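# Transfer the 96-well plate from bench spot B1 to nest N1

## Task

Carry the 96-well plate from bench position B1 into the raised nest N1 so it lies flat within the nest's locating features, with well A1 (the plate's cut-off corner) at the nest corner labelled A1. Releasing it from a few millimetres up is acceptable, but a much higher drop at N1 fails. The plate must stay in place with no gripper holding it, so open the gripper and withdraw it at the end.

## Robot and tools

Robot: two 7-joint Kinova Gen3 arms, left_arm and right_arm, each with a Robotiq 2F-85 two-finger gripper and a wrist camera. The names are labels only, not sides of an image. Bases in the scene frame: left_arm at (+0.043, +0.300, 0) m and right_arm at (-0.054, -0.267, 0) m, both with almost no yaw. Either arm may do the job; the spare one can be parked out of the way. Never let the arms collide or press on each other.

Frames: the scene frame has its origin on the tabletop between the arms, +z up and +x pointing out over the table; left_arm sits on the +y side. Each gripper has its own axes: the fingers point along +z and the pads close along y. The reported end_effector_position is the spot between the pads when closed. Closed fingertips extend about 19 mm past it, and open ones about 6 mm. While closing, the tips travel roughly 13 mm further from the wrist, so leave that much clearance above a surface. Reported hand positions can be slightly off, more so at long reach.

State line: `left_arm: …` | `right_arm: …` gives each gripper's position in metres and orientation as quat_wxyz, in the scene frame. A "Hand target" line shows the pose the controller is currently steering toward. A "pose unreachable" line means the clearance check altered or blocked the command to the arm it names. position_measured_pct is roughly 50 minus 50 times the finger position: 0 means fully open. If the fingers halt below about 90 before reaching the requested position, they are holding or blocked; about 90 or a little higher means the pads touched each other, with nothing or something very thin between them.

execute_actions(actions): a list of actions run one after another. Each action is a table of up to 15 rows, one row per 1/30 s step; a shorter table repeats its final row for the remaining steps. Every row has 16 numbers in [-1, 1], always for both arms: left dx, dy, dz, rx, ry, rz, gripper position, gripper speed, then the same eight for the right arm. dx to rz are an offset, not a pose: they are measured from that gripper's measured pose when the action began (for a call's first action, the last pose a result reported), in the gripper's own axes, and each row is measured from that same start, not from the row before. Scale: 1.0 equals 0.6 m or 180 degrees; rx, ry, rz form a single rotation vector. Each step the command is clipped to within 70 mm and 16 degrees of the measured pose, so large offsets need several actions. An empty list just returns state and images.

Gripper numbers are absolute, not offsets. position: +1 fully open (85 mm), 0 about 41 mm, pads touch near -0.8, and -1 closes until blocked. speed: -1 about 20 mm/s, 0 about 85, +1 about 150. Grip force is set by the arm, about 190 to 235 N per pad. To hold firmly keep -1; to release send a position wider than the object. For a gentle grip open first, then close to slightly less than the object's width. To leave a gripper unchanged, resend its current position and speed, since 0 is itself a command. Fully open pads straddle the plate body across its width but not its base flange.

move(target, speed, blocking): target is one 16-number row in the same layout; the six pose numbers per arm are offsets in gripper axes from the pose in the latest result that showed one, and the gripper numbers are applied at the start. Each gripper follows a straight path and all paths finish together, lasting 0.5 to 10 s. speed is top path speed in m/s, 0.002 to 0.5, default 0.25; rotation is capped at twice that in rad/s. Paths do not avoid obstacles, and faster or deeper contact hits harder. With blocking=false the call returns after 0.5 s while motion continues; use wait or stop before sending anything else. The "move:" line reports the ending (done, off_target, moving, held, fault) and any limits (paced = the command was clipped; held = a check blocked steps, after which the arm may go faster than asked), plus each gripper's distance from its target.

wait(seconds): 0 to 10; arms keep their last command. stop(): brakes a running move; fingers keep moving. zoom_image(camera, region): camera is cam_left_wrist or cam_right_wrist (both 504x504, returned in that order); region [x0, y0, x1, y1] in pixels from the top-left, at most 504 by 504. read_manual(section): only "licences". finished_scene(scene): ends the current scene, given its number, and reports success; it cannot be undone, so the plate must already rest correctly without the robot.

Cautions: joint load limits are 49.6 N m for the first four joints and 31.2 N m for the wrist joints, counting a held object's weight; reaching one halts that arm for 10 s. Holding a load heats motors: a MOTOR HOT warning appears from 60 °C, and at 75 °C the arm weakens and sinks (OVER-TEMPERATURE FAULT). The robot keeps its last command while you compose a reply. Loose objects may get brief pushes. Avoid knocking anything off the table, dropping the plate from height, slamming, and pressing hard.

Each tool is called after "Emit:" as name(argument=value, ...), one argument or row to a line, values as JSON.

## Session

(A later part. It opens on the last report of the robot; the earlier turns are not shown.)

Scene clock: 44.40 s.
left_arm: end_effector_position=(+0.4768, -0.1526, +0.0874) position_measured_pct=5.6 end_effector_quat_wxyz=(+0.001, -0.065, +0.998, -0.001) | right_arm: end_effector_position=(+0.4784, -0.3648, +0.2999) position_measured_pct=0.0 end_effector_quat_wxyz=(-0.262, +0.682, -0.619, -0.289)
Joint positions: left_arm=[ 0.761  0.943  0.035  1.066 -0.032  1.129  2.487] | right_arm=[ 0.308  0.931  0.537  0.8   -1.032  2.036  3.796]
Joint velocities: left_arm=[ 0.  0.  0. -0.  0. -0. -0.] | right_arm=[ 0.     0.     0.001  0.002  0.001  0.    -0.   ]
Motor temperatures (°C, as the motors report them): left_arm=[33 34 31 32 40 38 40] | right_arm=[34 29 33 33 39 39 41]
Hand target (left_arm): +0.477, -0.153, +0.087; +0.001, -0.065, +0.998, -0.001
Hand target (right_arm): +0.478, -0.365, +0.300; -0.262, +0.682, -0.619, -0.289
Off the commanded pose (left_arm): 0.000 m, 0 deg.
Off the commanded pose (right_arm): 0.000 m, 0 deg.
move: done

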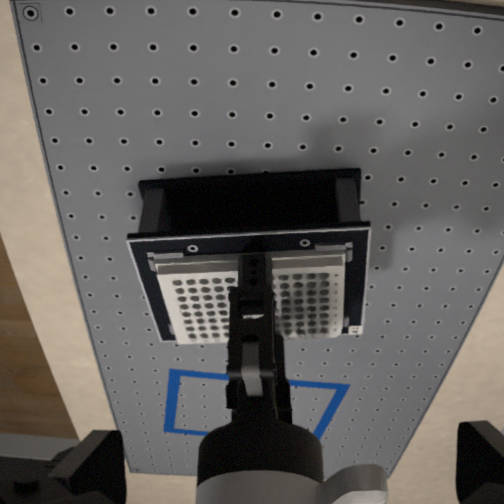

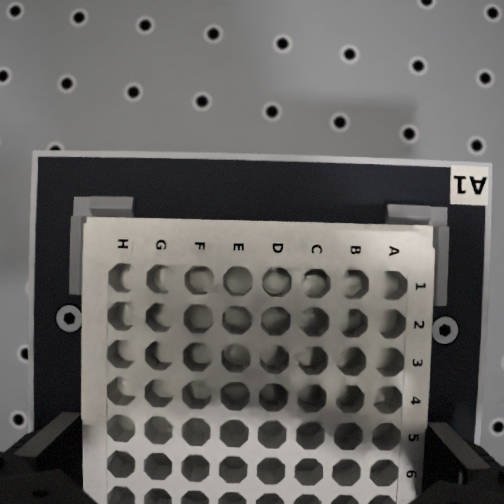

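Emit:
move(
  target=[0,0,0.0033,0,0,0,0.84,-1, 0,0,0,0,0,0,1,0],
  speed=0.005,
)

Emit:
zoom_image(
  camera="cam_left_wrist",
  region=[120, 220, 250, 350],
)

Emit:
zoom_image(
  camera="cam_right_wrist",
  region=[40, 160, 180, 300],
)

Scene clock: 45.83 s.
left_arm: end_effector_position=(+0.4768, -0.1527, +0.0866) position_measured_pct=5.6 end_effector_quat_wxyz=(+0.001, -0.065, +0.998, -0.002) | right_arm: end_effector_position=(+0.4784, -0.3648, +0.2999) position_measured_pct=0.0 end_effector_quat_wxyz=(-0.262, +0.682, -0.619, -0.289)
Joint positions: left_arm=[ 0.761  0.944  0.035  1.068 -0.032  1.126  2.487] | right_arm=[ 0.308  0.931  0.537  0.8   -1.032  2.036  3.796]
Joint velocities: left_arm=[ 0.001 -0.    -0.     0.001  0.     0.    -0.   ] | right_arm=[ 0.    -0.002  0.    -0.002  0.001 -0.001  0.001]
Motor temperatures (°C, as the motors report them): left_arm=[33 34 31 32 40 38 40] | right_arm=[34 29 33 33 39 39 41]
Hand target (left_arm): +0.477, -0.153, +0.085; +0.001, -0.065, +0.998, -0.001
Hand target (right_arm): +0.478, -0.365, +0.300; -0.262, +0.682, -0.619, -0.289
Off the commanded pose (left_arm): 0.001 m, 0 deg.
Off the commanded pose (right_arm): 0.000 m, 0 deg.
move: done

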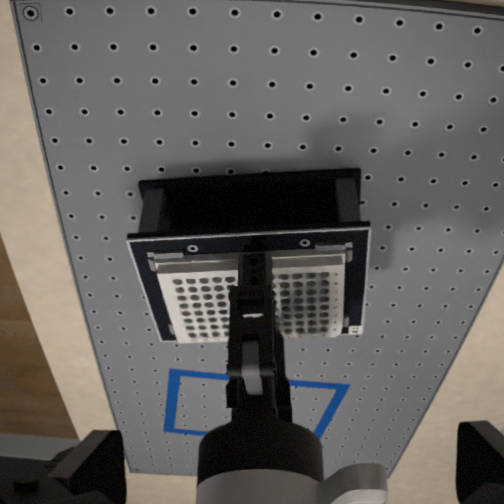

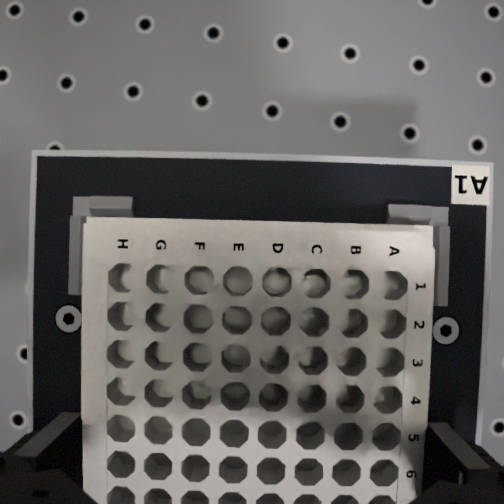

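Region (120, 220, 250, 350) of cam_left_wrist's 504x504 image, scaled by 3.877.

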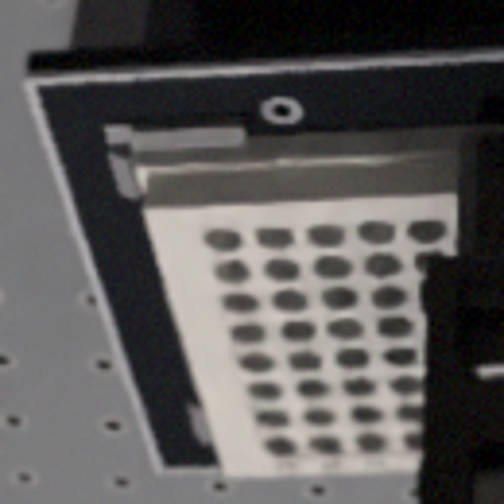

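Region (40, 160, 180, 300) of cam_right_wrist's 504x504 image, scaled by 3.600.

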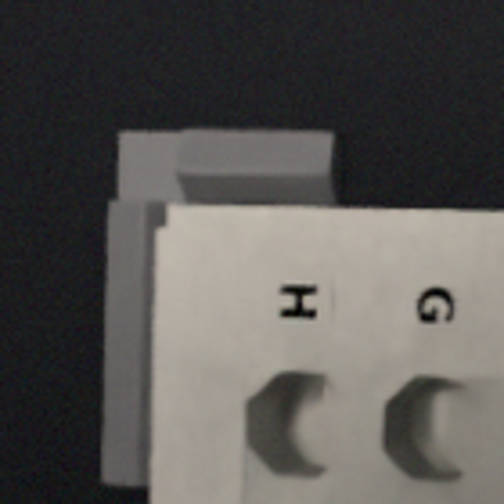

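Emit:
execute_actions(
  actions=[
    [[0,0,0,0,0,0,1,-1, 0,0,0,0,0,0,1,0]],
  ],
)

Emit:
move(
  target=[0,0,-0.03,0,0,0,1,-1, 0,0,0,0,0,0,1,0],
  speed=0.04,
)

Emit:
move(
  target=[-0.06,0.0,-0.2,0,0,0,1,-1, 0,0,0,0,0,0,1,0],
  speed=0.15,
)

Scene clock: 47.07 s.
left_arm: end_effector_position=(+0.4768, -0.1527, +0.0866) position_measured_pct=0.0 end_effector_quat_wxyz=(+0.001, -0.065, +0.998, -0.002) | right_arm: end_effector_position=(+0.4784, -0.3648, +0.2999) position_measured_pct=0.0 end_effector_quat_wxyz=(-0.262, +0.682, -0.619, -0.289)
Joint positions: left_arm=[ 0.761  0.944  0.035  1.068 -0.032  1.126  2.487] | right_arm=[ 0.308  0.931  0.537  0.8   -1.032  2.036  3.796]
Joint velocities: left_arm=[ 0.     0.001 -0.     0.    -0.     0.001 -0.   ] | right_arm=[ 0.001  0.001 -0.     0.001 -0.001 -0.    -0.   ]
Motor temperatures (°C, as the motors report them): left_arm=[33 34 31 32 40 38 40] | right_arm=[34 29 33 33 39 39 41]
Hand target (left_arm): +0.477, -0.153, +0.087; +0.001, -0.065, +0.998, -0.002
Hand target (right_arm): +0.478, -0.365, +0.300; -0.262, +0.682, -0.619, -0.289
Off the commanded pose (left_arm): 0.000 m, 0 deg.
Off the commanded pose (right_arm): 0.000 m, 0 deg.

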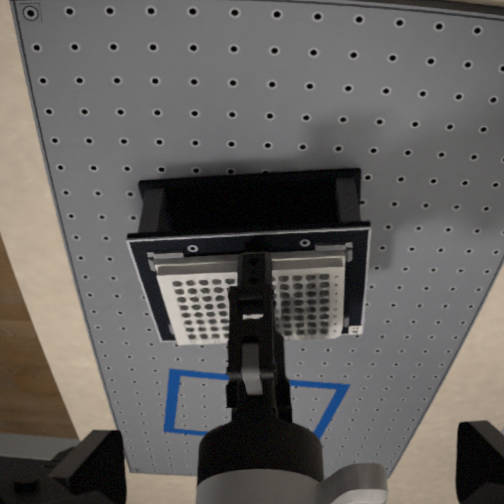

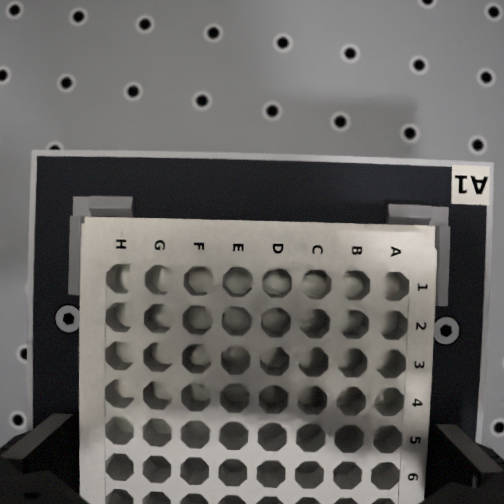

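Scene clock: 47.77 s.
left_arm: end_effector_position=(+0.4767, -0.1526, +0.1046) position_measured_pct=0.0 end_effector_quat_wxyz=(+0.001, -0.065, +0.998, -0.002) | right_arm: end_effector_position=(+0.4784, -0.3648, +0.2999) position_measured_pct=0.0 end_effector_quat_wxyz=(-0.262, +0.682, -0.619, -0.289)
Joint positions: left_arm=[ 0.761  0.924  0.037  1.049 -0.032  1.165  2.487] | right_arm=[ 0.308  0.931  0.537  0.8   -1.032  2.036  3.796]
Joint velocities: left_arm=[-0.    -0.001  0.     0.    -0.     0.    -0.   ] | right_arm=[ 0.    -0.    -0.    -0.003 -0.001 -0.001 -0.   ]
Motor temperatures (°C, as the motors report them): left_arm=[33 34 31 32 40 38 40] | right_arm=[34 29 33 33 39 39 41]
Hand target (left_arm): +0.477, -0.153, +0.105; +0.001, -0.065, +0.998, -0.002
Hand target (right_arm): +0.478, -0.365, +0.300; -0.262, +0.682, -0.619, -0.289
Off the commanded pose (left_arm): 0.000 m, 0 deg.
Off the commanded pose (right_arm): 0.000 m, 0 deg.
move: done

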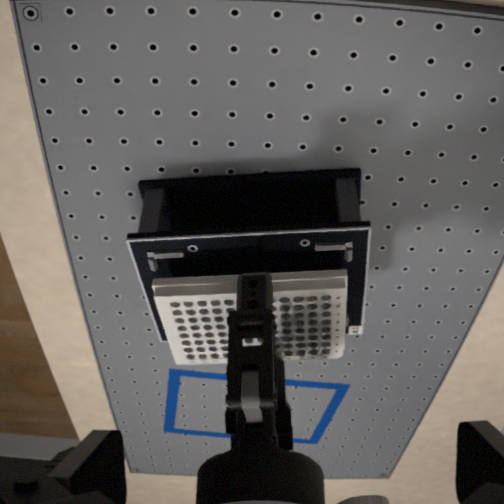

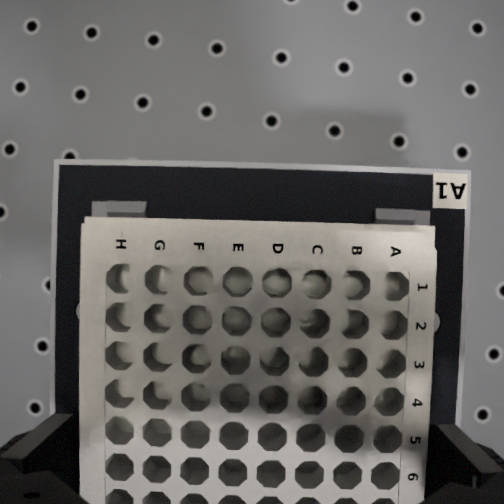

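Scene clock: 48.97 s.
left_arm: end_effector_position=(+0.5120, -0.1475, +0.2251) position_measured_pct=0.0 end_effector_quat_wxyz=(+0.002, -0.065, +0.998, -0.002) | right_arm: end_effector_position=(+0.4784, -0.3648, +0.2999) position_measured_pct=0.0 end_effector_quat_wxyz=(-0.262, +0.682, -0.619, -0.289)
Joint positions: left_arm=[ 0.718  0.909  0.049  0.685 -0.038  1.543  2.441] | right_arm=[ 0.308  0.931  0.537  0.8   -1.032  2.036  3.796]
Joint velocities: left_arm=[ 0.     0.007  0.001 -0.002 -0.     0.001  0.   ] | right_arm=[-0.     0.001 -0.001  0.001  0.     0.001 -0.   ]
Motor temperatures (°C, as the motors report them): left_arm=[33 34 31 32 40 38 40] | right_arm=[34 29 33 33 39 39 41]
Hand target (left_arm): +0.512, -0.148, +0.225; +0.001, -0.065, +0.998, -0.002
Hand target (right_arm): +0.478, -0.365, +0.300; -0.262, +0.682, -0.619, -0.289
Off the commanded pose (left_arm): 0.000 m, 0 deg.
Off the commanded pose (right_arm): 0.000 m, 0 deg.
move: done

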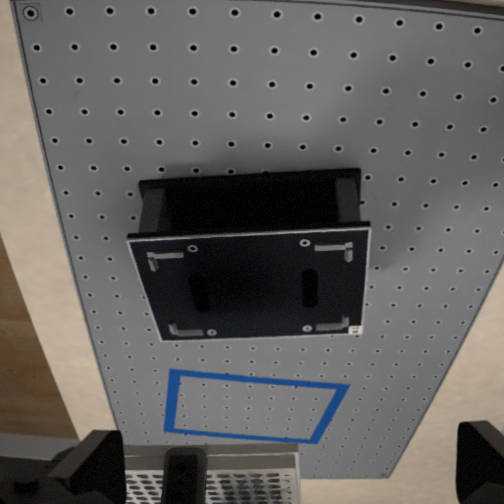

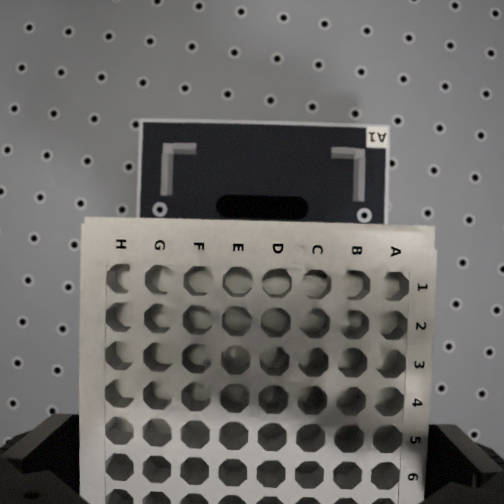

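The plate came up with the open gripper, probably because the pads are wedged on the flange. I'll close the grip again so it can't drop.

Emit:
execute_actions(
  actions=[
    [[0,0,0,0,0,0,0.9,-1, 0,0,0,0,0,0,1,0]],
  ],
)

Emit:
zoom_image(
  camera="cam_left_wrist",
  region=[110, 420, 310, 504],
)

Scene clock: 49.90 s.
left_arm: end_effector_position=(+0.5120, -0.1475, +0.2251) position_measured_pct=4.4 end_effector_quat_wxyz=(+0.002, -0.065, +0.998, -0.002) | right_arm: end_effector_position=(+0.4784, -0.3648, +0.2999) position_measured_pct=0.0 end_effector_quat_wxyz=(-0.262, +0.682, -0.619, -0.289)
Joint positions: left_arm=[ 0.718  0.91   0.049  0.685 -0.038  1.543  2.441] | right_arm=[ 0.308  0.931  0.537  0.8   -1.032  2.036  3.796]
Joint velocities: left_arm=[ 0.    -0.    -0.    -0.001 -0.    -0.    -0.   ] | right_arm=[-0.     0.001  0.    -0.    -0.001 -0.001 -0.   ]
Motor temperatures (°C, as the motors report them): left_arm=[33 34 31 32 40 38 40] | right_arm=[34 29 33 33 39 39 41]
Hand target (left_arm): +0.512, -0.148, +0.225; +0.002, -0.065, +0.998, -0.002
Hand target (right_arm): +0.478, -0.365, +0.300; -0.262, +0.682, -0.619, -0.289
Off the commanded pose (left_arm): 0.000 m, 0 deg.
Off the commanded pose (right_arm): 0.000 m, 0 deg.

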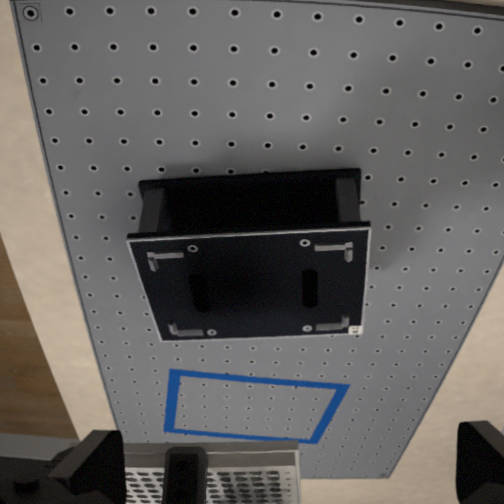

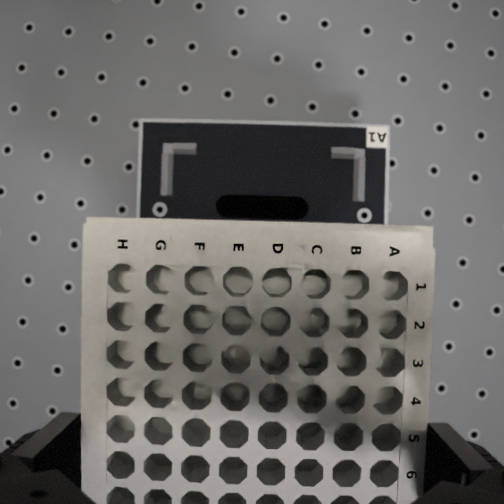

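Region (110, 420, 310, 504) of cam_left_wrist's 504x504 image, scaled by 2.520; it fills the top 212 rows of this view, and the rest is white.

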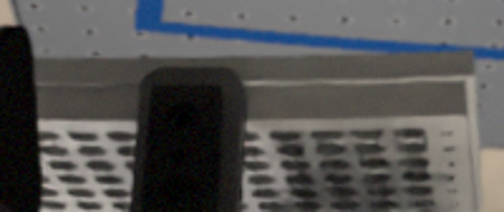

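Emit:
move(
  target=[0.0593,-0.001,0.2083,0,0,0,0.9,-1, 0,0,0,0,0,0,1,0],
  speed=0.12,
)

Scene clock: 56.57 s.
left_arm: end_effector_position=(+0.4773, -0.1532, +0.1000) position_measured_pct=4.4 end_effector_quat_wxyz=(+0.002, -0.065, +0.998, -0.002) | right_arm: end_effector_position=(+0.4784, -0.3648, +0.2999) position_measured_pct=0.0 end_effector_quat_wxyz=(-0.262, +0.682, -0.619, -0.289)
Joint positions: left_arm=[ 0.761  0.93   0.036  1.051 -0.032  1.156  2.487] | right_arm=[ 0.308  0.931  0.537  0.8   -1.032  2.036  3.796]
Joint velocities: left_arm=[ 0.002 -0.002  0.001  0.001 -0.     0.     0.   ] | right_arm=[ 0.    -0.001 -0.     0.     0.    -0.    -0.   ]
Motor temperatures (°C, as the motors report them): left_arm=[33 35 31 32 40 38 40] | right_arm=[34 29 33 33 39 39 41]
Hand target (left_arm): +0.477, -0.153, +0.100; +0.002, -0.065, +0.998, -0.002
Hand target (right_arm): +0.478, -0.365, +0.300; -0.262, +0.682, -0.619, -0.289
Off the commanded pose (left_arm): 0.000 m, 0 deg.
Off the commanded pose (right_arm): 0.000 m, 0 deg.
move: done

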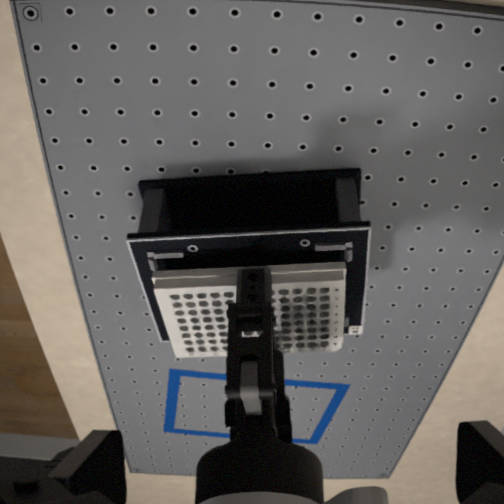

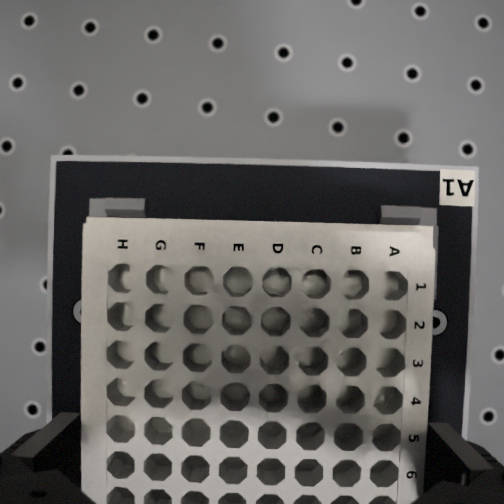

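Emit:
move(
  target=[0.0007,0.0011,0.022,0,0,0,0.9,-1, 0,0,0,0,0,0,1,0],
  speed=0.015,
)

Emit:
zoom_image(
  camera="cam_right_wrist",
  region=[40, 160, 180, 300],
)

Emit:
zoom_image(
  camera="cam_right_wrist",
  region=[340, 160, 480, 300],
)

Scene clock: 58.33 s.
left_arm: end_effector_position=(+0.4769, -0.1527, +0.0868) position_measured_pct=4.4 end_effector_quat_wxyz=(+0.002, -0.065, +0.998, -0.002) | right_arm: end_effector_position=(+0.4784, -0.3648, +0.2999) position_measured_pct=0.0 end_effector_quat_wxyz=(-0.262, +0.682, -0.619, -0.289)
Joint positions: left_arm=[ 0.761  0.943  0.035  1.069 -0.032  1.125  2.487] | right_arm=[ 0.308  0.931  0.537  0.8   -1.032  2.036  3.796]
Joint velocities: left_arm=[-0.001  0.001  0.    -0.     0.    -0.    -0.   ] | right_arm=[-0.    -0.001 -0.    -0.001 -0.001 -0.001  0.001]
Motor temperatures (°C, as the motors report them): left_arm=[33 35 31 32 40 38 40] | right_arm=[34 29 33 33 39 39 41]
Hand target (left_arm): +0.477, -0.153, +0.087; +0.002, -0.065, +0.998, -0.002
Hand target (right_arm): +0.478, -0.365, +0.300; -0.262, +0.682, -0.619, -0.289
Off the commanded pose (left_arm): 0.000 m, 0 deg.
Off the commanded pose (right_arm): 0.000 m, 0 deg.
move: done

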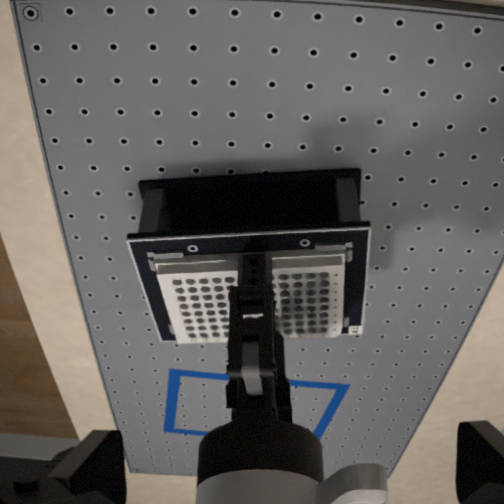

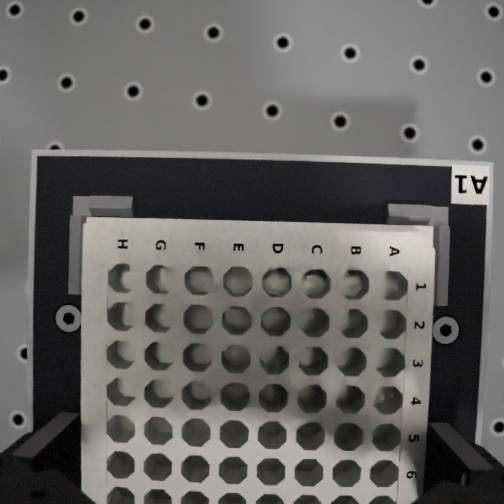

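Region (40, 160, 180, 300) of cam_right_wrist's 504x504 image, scaled by 3.600.

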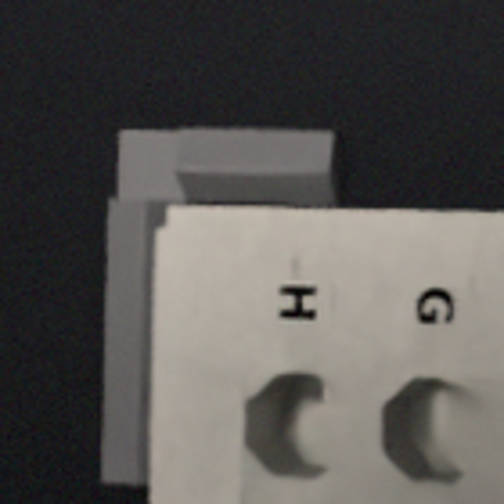

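Region (340, 160, 480, 300) of cam_right_wrist's 504x504 image, scaled by 3.600.

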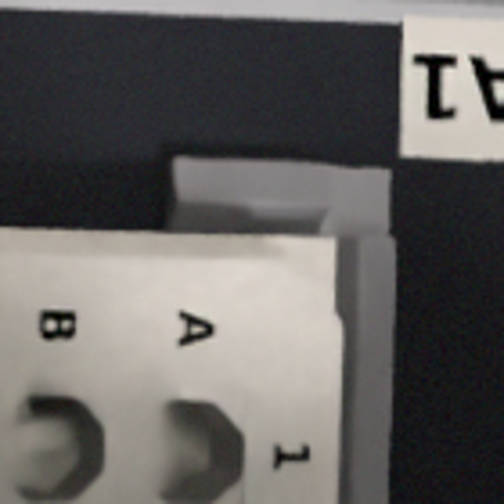

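Emit:
move(
  target=[0.0004,0,0.003,0,0,0,1,-1, 0,0,0,0,0,0,1,0],
  speed=0.004,
)

Emit:
zoom_image(
  camera="cam_left_wrist",
  region=[190, 230, 320, 300],
)

Scene clock: 60.30 s.
left_arm: end_effector_position=(+0.4766, -0.1527, +0.0850) position_measured_pct=0.0 end_effector_quat_wxyz=(+0.002, -0.065, +0.998, -0.002) | right_arm: end_effector_position=(+0.4784, -0.3648, +0.2999) position_measured_pct=0.0 end_effector_quat_wxyz=(-0.262, +0.682, -0.619, -0.289)
Joint positions: left_arm=[ 0.762  0.945  0.035  1.071 -0.032  1.121  2.487] | right_arm=[ 0.308  0.931  0.537  0.8   -1.032  2.036  3.796]
Joint velocities: left_arm=[ 0.001  0.001 -0.001 -0.    -0.    -0.001  0.   ] | right_arm=[-0.     0.002  0.001  0.001 -0.001  0.001 -0.   ]
Motor temperatures (°C, as the motors report them): left_arm=[33 35 31 32 40 38 40] | right_arm=[34 29 33 33 39 39 41]
Hand target (left_arm): +0.477, -0.153, +0.085; +0.002, -0.065, +0.998, -0.002
Hand target (right_arm): +0.478, -0.365, +0.300; -0.262, +0.682, -0.619, -0.289
Off the commanded pose (left_arm): 0.000 m, 0 deg.
Off the commanded pose (right_arm): 0.000 m, 0 deg.
move: done

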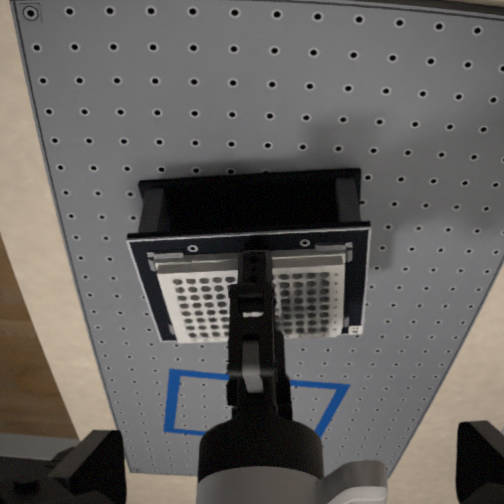

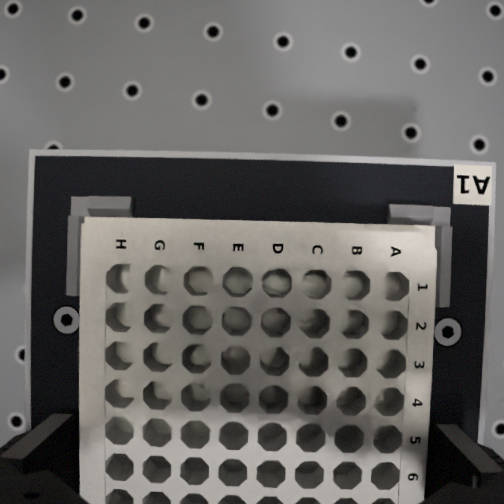

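Region (190, 230, 320, 300) of cam_left_wrist's 504x504 image, scaled by 3.877; it fills the top 271 rows of this view, and the rest is white.

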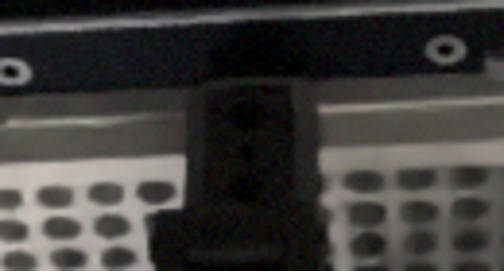

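Emit:
move(
  target=[0,-0.002,0,0,0,0,1,-1, 0,0,0,0,0,0,1,0],
  speed=0.003,
)

Emit:
zoom_image(
  camera="cam_right_wrist",
  region=[40, 160, 180, 300],
)

Scene clock: 62.13 s.
left_arm: end_effector_position=(+0.4769, -0.1532, +0.0850) position_measured_pct=0.0 end_effector_quat_wxyz=(+0.001, -0.066, +0.998, -0.001) | right_arm: end_effector_position=(+0.4784, -0.3648, +0.2999) position_measured_pct=0.0 end_effector_quat_wxyz=(-0.262, +0.682, -0.619, -0.289)
Joint positions: left_arm=[ 0.762  0.947  0.035  1.066 -0.032  1.125  2.489] | right_arm=[ 0.308  0.931  0.537  0.8   -1.032  2.036  3.796]
Joint velocities: left_arm=[ 0.001  0.001  0.    -0.002 -0.001 -0.001  0.   ] | right_arm=[ 0.    -0.001  0.001  0.     0.001  0.    -0.   ]
Motor temperatures (°C, as the motors report them): left_arm=[33 35 31 32 40 38 40] | right_arm=[34 29 33 33 39 39 41]
Hand target (left_arm): +0.477, -0.154, +0.085; +0.002, -0.065, +0.998, -0.002
Hand target (right_arm): +0.478, -0.365, +0.300; -0.262, +0.682, -0.619, -0.289
Off the commanded pose (left_arm): 0.001 m, 0 deg.
Off the commanded pose (right_arm): 0.000 m, 0 deg.
move: done

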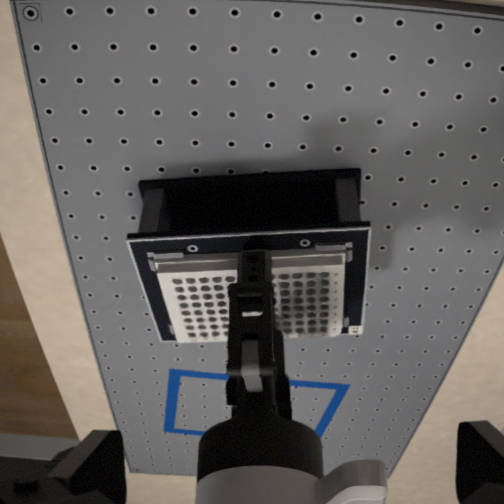

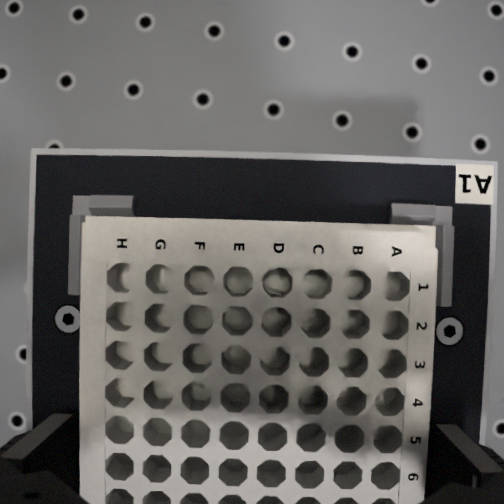

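Region (40, 160, 180, 300) of cam_right_wrist's 504x504 image, scaled by 3.600.

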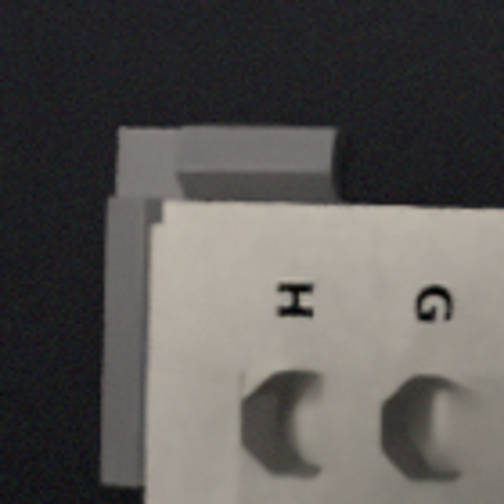

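Emit:
execute_actions(
  actions=[
    [[0,-0.0013,-0.0002,0.0008,0,0,1,-1,0,0,0,0,0,0,1,0],[0,-0.0013,-0.0004,0.0016,0,0,1,-1,0,0,0,0,0,0,1,0],[0,-0.0013,-0.0005,0.0024,0,0,1,-1,0,0,0,0,0,0,1,0],[0,-0.0013,-0.0007,0.0032,0,0,1,-1,0,0,0,0,0,0,1,0],[0,-0.0013,-0.0009,0.004,0,0,1,-1,0,0,0,0,0,0,1,0],[0,-0.0013,-0.0011,0.0048,0,0,1,-1,0,0,0,0,0,0,1,0],[0,-0.0013,-0.0013,0.0056,0,0,1,-1,0,0,0,0,0,0,1,0],[0,-0.0013,-0.0014,0.0064,0,0,1,-1,0,0,0,0,0,0,1,0],[0,-0.0013,-0.0016,0.0072,0,0,1,-1,0,0,0,0,0,0,1,0],[0,-0.0013,-0.0018,0.008,0,0,1,-1,0,0,0,0,0,0,1,0],[0,-0.0013,-0.002,0.0088,0,0,1,-1,0,0,0,0,0,0,1,0],[0,-0.0013,-0.0022,0.0096,0,0,1,-1,0,0,0,0,0,0,1,0],[0,-0.0013,-0.0023,0.0104,0,0,1,-1,0,0,0,0,0,0,1,0],[0,-0.0013,-0.0025,0.0111,0,0,1,-1,0,0,0,0,0,0,1,0]],
  ],
)

Emit:
wait(
  seconds=0.3,
)

Emit:
zoom_image(
  camera="cam_left_wrist",
  region=[190, 230, 320, 300],
)

Scene clock: 64.30 s.
left_arm: end_effector_position=(+0.4770, -0.1531, +0.0862) position_measured_pct=0.0 end_effector_quat_wxyz=(+0.002, -0.066, +0.998, -0.017) | right_arm: end_effector_position=(+0.4784, -0.3648, +0.2999) position_measured_pct=0.0 end_effector_quat_wxyz=(-0.262, +0.682, -0.619, -0.289)
Joint positions: left_arm=[ 0.746  0.927  0.047  1.108 -0.02   1.079  2.475] | right_arm=[ 0.308  0.931  0.537  0.8   -1.032  2.036  3.796]
Joint velocities: left_arm=[-0.011 -0.011  0.006  0.03   0.01  -0.039 -0.014] | right_arm=[-0.001 -0.001  0.002 -0.001  0.001  0.001  0.   ]
Motor temperatures (°C, as the motors report them): left_arm=[33 35 31 32 40 38 40] | right_arm=[34 29 33 33 39 39 41]
Hand target (left_arm): +0.477, -0.154, +0.086; +0.003, -0.066, +0.998, -0.019
Hand target (right_arm): +0.478, -0.365, +0.300; -0.262, +0.682, -0.619, -0.289
Off the commanded pose (left_arm): 0.001 m, 0 deg.
Off the commanded pose (right_arm): 0.000 m, 0 deg.

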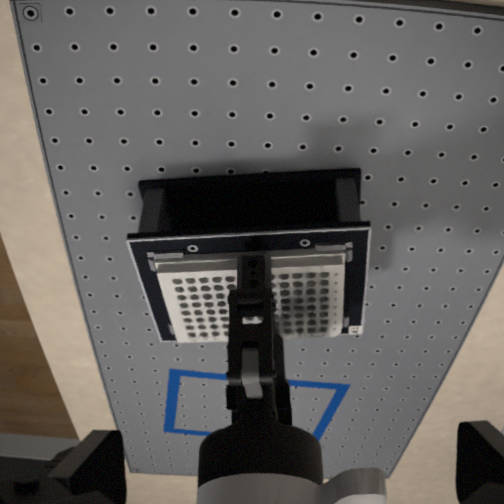

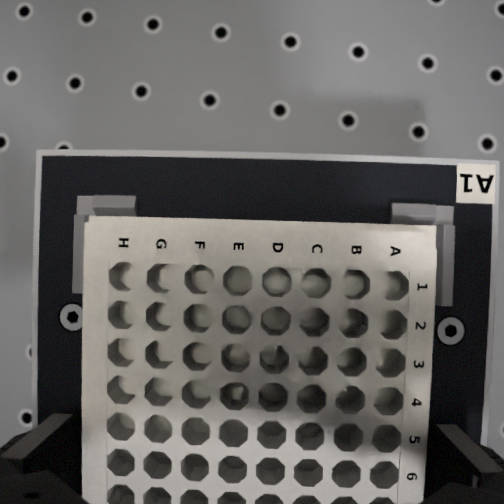

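Scene clock: 64.60 s.
left_arm: end_effector_position=(+0.4771, -0.1530, +0.0862) position_measured_pct=0.0 end_effector_quat_wxyz=(+0.002, -0.066, +0.998, -0.018) | right_arm: end_effector_position=(+0.4784, -0.3648, +0.2999) position_measured_pct=0.0 end_effector_quat_wxyz=(-0.262, +0.682, -0.619, -0.289)
Joint positions: left_arm=[ 0.746  0.927  0.047  1.109 -0.019  1.077  2.475] | right_arm=[ 0.308  0.931  0.537  0.8   -1.032  2.036  3.796]
Joint velocities: left_arm=[-0.001 -0.     0.001 -0.     0.     0.001  0.   ] | right_arm=[ 0.001  0.002  0.001  0.     0.001 -0.001 -0.   ]
Motor temperatures (°C, as the motors report them): left_arm=[33 35 31 32 40 38 40] | right_arm=[34 29 33 33 39 39 41]
Hand target (left_arm): +0.477, -0.154, +0.086; +0.003, -0.066, +0.998, -0.019
Hand target (right_arm): +0.478, -0.365, +0.300; -0.262, +0.682, -0.619, -0.289
Off the commanded pose (left_arm): 0.001 m, 0 deg.
Off the commanded pose (right_arm): 0.000 m, 0 deg.
wait: 0.30 s; at rest by 0.17 s

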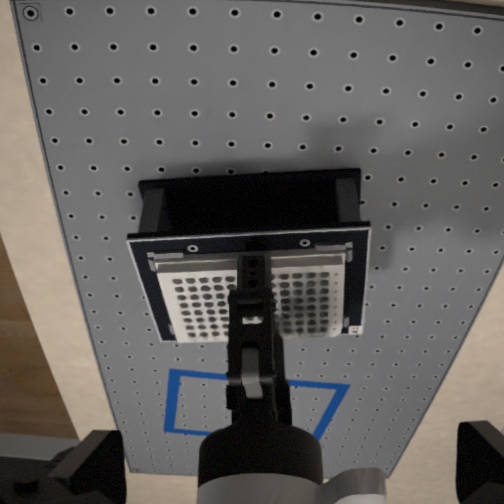

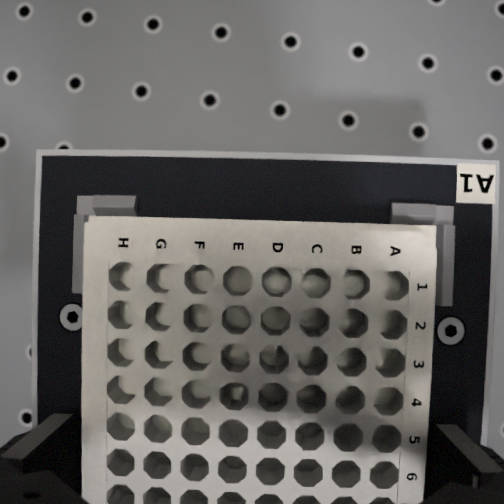

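Region (190, 230, 320, 300) of cam_left_wrist's 504x504 image, scaled by 3.877; it fills the top 271 rows of this view, and the rest is white.

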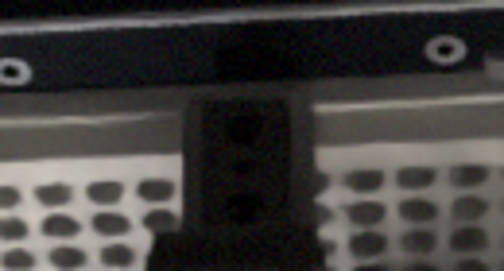

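The -y pad slid up and the plate stayed seated. Next I'll shift +y by 1 mm to free the other pad, lift slightly, and check.

Emit:
move(
  target=[0,0.0016,0,0,0,0,1,-1, 0,0,0,0,0,0,1,0],
  speed=0.003,
)

Emit:
move(
  target=[0,0,-0.004,0,0,0,1,-1, 0,0,0,0,0,0,1,0],
  speed=0.006,
)

Emit:
zoom_image(
  camera="cam_left_wrist",
  region=[120, 210, 380, 370],
)

Scene clock: 66.43 s.
left_arm: end_effector_position=(+0.4770, -0.1521, +0.0862) position_measured_pct=0.0 end_effector_quat_wxyz=(+0.002, -0.066, +0.998, -0.018) | right_arm: end_effector_position=(+0.4784, -0.3648, +0.2999) position_measured_pct=0.0 end_effector_quat_wxyz=(-0.262, +0.682, -0.619, -0.289)
Joint positions: left_arm=[ 0.744  0.925  0.047  1.113 -0.019  1.075  2.474] | right_arm=[ 0.308  0.931  0.537  0.8   -1.032  2.036  3.796]
Joint velocities: left_arm=[-0.     0.    -0.     0.    -0.    -0.001 -0.   ] | right_arm=[-0.     0.     0.     0.    -0.001  0.001  0.   ]
Motor temperatures (°C, as the motors report them): left_arm=[33 35 31 32 40 38 40] | right_arm=[34 29 33 33 39 39 41]
Hand target (left_arm): +0.477, -0.152, +0.086; +0.002, -0.066, +0.998, -0.018
Hand target (right_arm): +0.478, -0.365, +0.300; -0.262, +0.682, -0.619, -0.289
Off the commanded pose (left_arm): 0.000 m, 0 deg.
Off the commanded pose (right_arm): 0.000 m, 0 deg.
move: done

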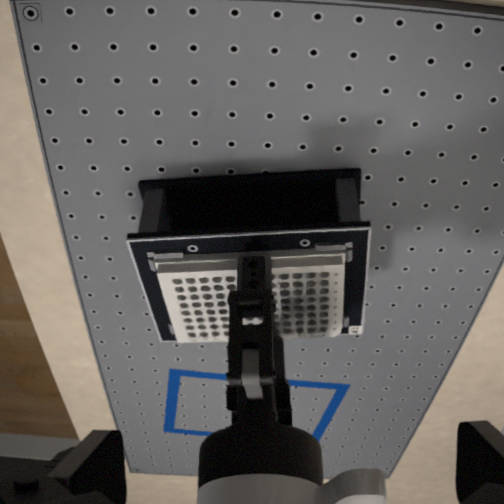

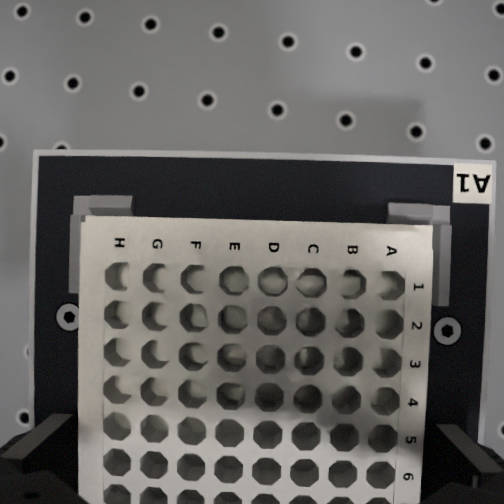

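Scene clock: 67.13 s.
left_arm: end_effector_position=(+0.4769, -0.1520, +0.0886) position_measured_pct=0.0 end_effector_quat_wxyz=(+0.002, -0.066, +0.998, -0.018) | right_arm: end_effector_position=(+0.4784, -0.3648, +0.2999) position_measured_pct=0.0 end_effector_quat_wxyz=(-0.262, +0.682, -0.619, -0.289)
Joint positions: left_arm=[ 0.744  0.922  0.047  1.111 -0.019  1.08   2.474] | right_arm=[ 0.308  0.931  0.537  0.8   -1.032  2.036  3.796]
Joint velocities: left_arm=[-0. -0.  0.  0.  0.  0.  0.] | right_arm=[ 0.    -0.001 -0.001 -0.    -0.     0.001 -0.001]
Motor temperatures (°C, as the motors report them): left_arm=[33 35 31 32 40 38 40] | right_arm=[34 30 33 33 39 39 41]
Hand target (left_arm): +0.477, -0.152, +0.089; +0.002, -0.066, +0.998, -0.018
Hand target (right_arm): +0.478, -0.365, +0.300; -0.262, +0.682, -0.619, -0.289
Off the commanded pose (left_arm): 0.000 m, 0 deg.
Off the commanded pose (right_arm): 0.000 m, 0 deg.
move: done

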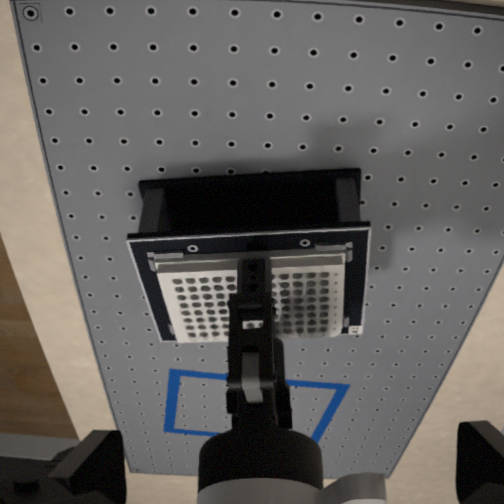

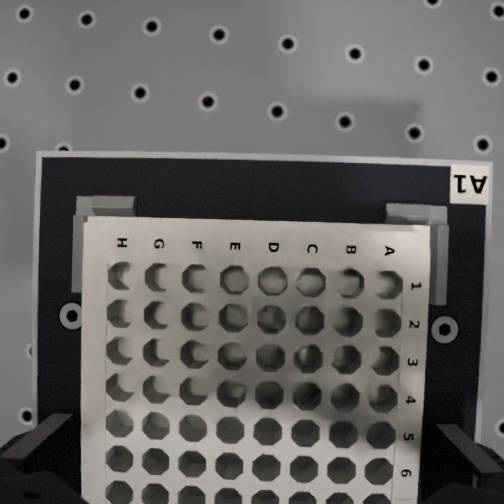

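Region (120, 210, 380, 370) of cam_left_wrist's 504x504 image, scaled by 1.938; it fills the top 310 rows of this view, and the rest is white.

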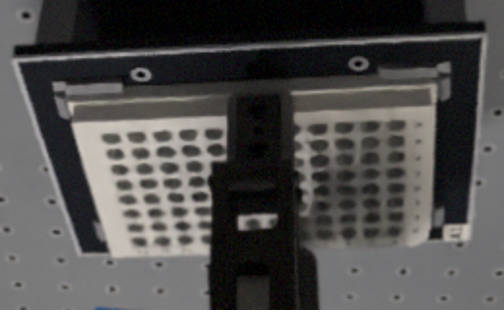

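The plate is free. I'll lift clear now.

Emit:
move(
  target=[0,-0.0015,-0.02,0,0,0,1,-1, 0,0,0,0,0,0,1,0],
  speed=0.025,
)

Scene clock: 68.17 s.
left_arm: end_effector_position=(+0.4770, -0.1525, +0.1006) position_measured_pct=0.0 end_effector_quat_wxyz=(+0.002, -0.066, +0.998, -0.018) | right_arm: end_effector_position=(+0.4784, -0.3648, +0.2999) position_measured_pct=0.0 end_effector_quat_wxyz=(-0.262, +0.682, -0.619, -0.289)
Joint positions: left_arm=[ 0.745  0.909  0.048  1.097 -0.02   1.107  2.475] | right_arm=[ 0.308  0.931  0.537  0.8   -1.032  2.036  3.796]
Joint velocities: left_arm=[-0.001 -0.    -0.     0.001  0.    -0.     0.   ] | right_arm=[0.    0.    0.001 0.    0.    0.    0.   ]
Motor temperatures (°C, as the motors report them): left_arm=[33 35 31 32 40 38 40] | right_arm=[34 30 33 33 39 39 41]
Hand target (left_arm): +0.477, -0.152, +0.101; +0.002, -0.066, +0.998, -0.018
Hand target (right_arm): +0.478, -0.365, +0.300; -0.262, +0.682, -0.619, -0.289
Off the commanded pose (left_arm): 0.000 m, 0 deg.
Off the commanded pose (right_arm): 0.000 m, 0 deg.
move: done

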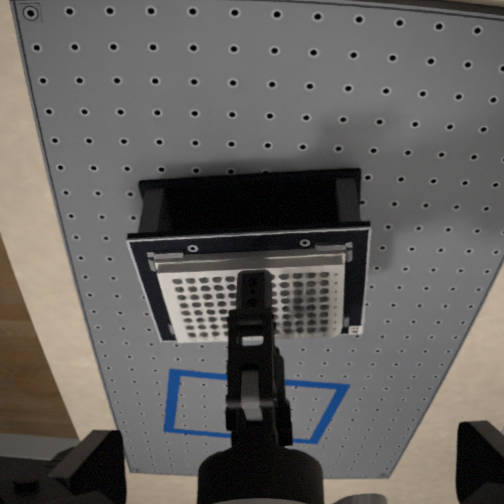

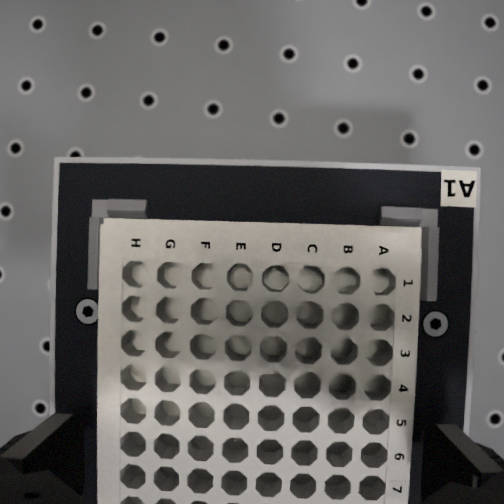

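Emit:
move(
  target=[-0.06,0.05,-0.22,0,0,0,1,-1, 0,0,0,0,0,0,1,0],
  speed=0.18,
)

Emit:
zoom_image(
  camera="cam_left_wrist",
  region=[120, 210, 380, 370],
)

Scene clock: 69.80 s.
left_arm: end_effector_position=(+0.5077, -0.1135, +0.2317) position_measured_pct=0.0 end_effector_quat_wxyz=(+0.002, -0.066, +0.998, -0.018) | right_arm: end_effector_position=(+0.4784, -0.3648, +0.2999) position_measured_pct=0.0 end_effector_quat_wxyz=(-0.262, +0.682, -0.619, -0.289)
Joint positions: left_arm=[ 0.662  0.796  0.059  0.894 -0.02   1.425  2.398] | right_arm=[ 0.308  0.931  0.537  0.8   -1.032  2.036  3.796]
Joint velocities: left_arm=[-0.002  0.003 -0.002 -0.001  0.    -0.    -0.   ] | right_arm=[-0.     0.    -0.001 -0.002 -0.001  0.     0.001]
Motor temperatures (°C, as the motors report them): left_arm=[33 35 31 32 40 38 40] | right_arm=[34 30 33 33 39 39 41]
Hand target (left_arm): +0.508, -0.113, +0.232; +0.002, -0.066, +0.998, -0.018
Hand target (right_arm): +0.478, -0.365, +0.300; -0.262, +0.682, -0.619, -0.289
Off the commanded pose (left_arm): 0.000 m, 0 deg.
Off the commanded pose (right_arm): 0.000 m, 0 deg.
move: done

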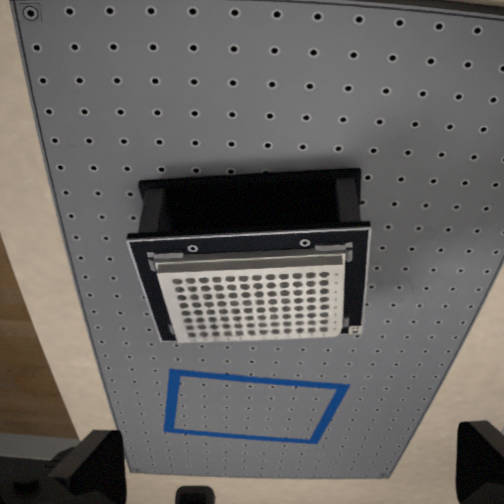

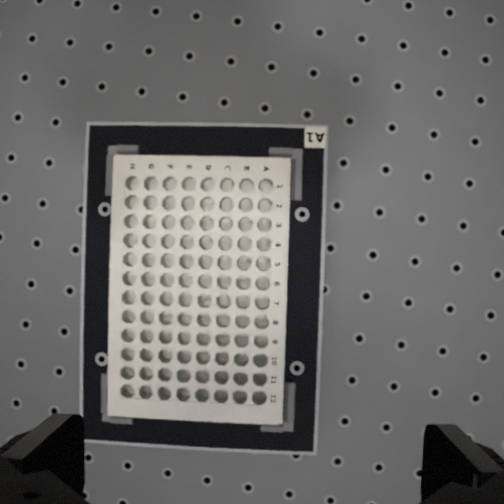

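Region (120, 210, 380, 370) of cam_left_wrist's 504x504 image, scaled by 1.938; it fills the top 310 rows of this view, and the rest is white.

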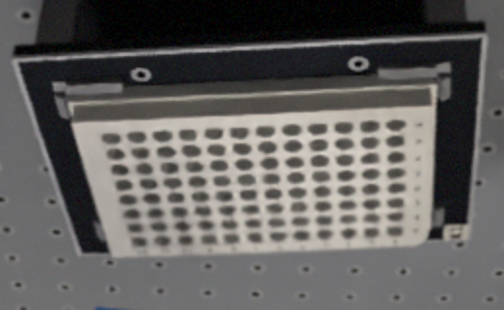

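The plate is sitting flat inside all four locators, with well A1 at the A1 corner.

Emit:
finished_scene(
  scene=1,
)

The scene is finished: the task was done.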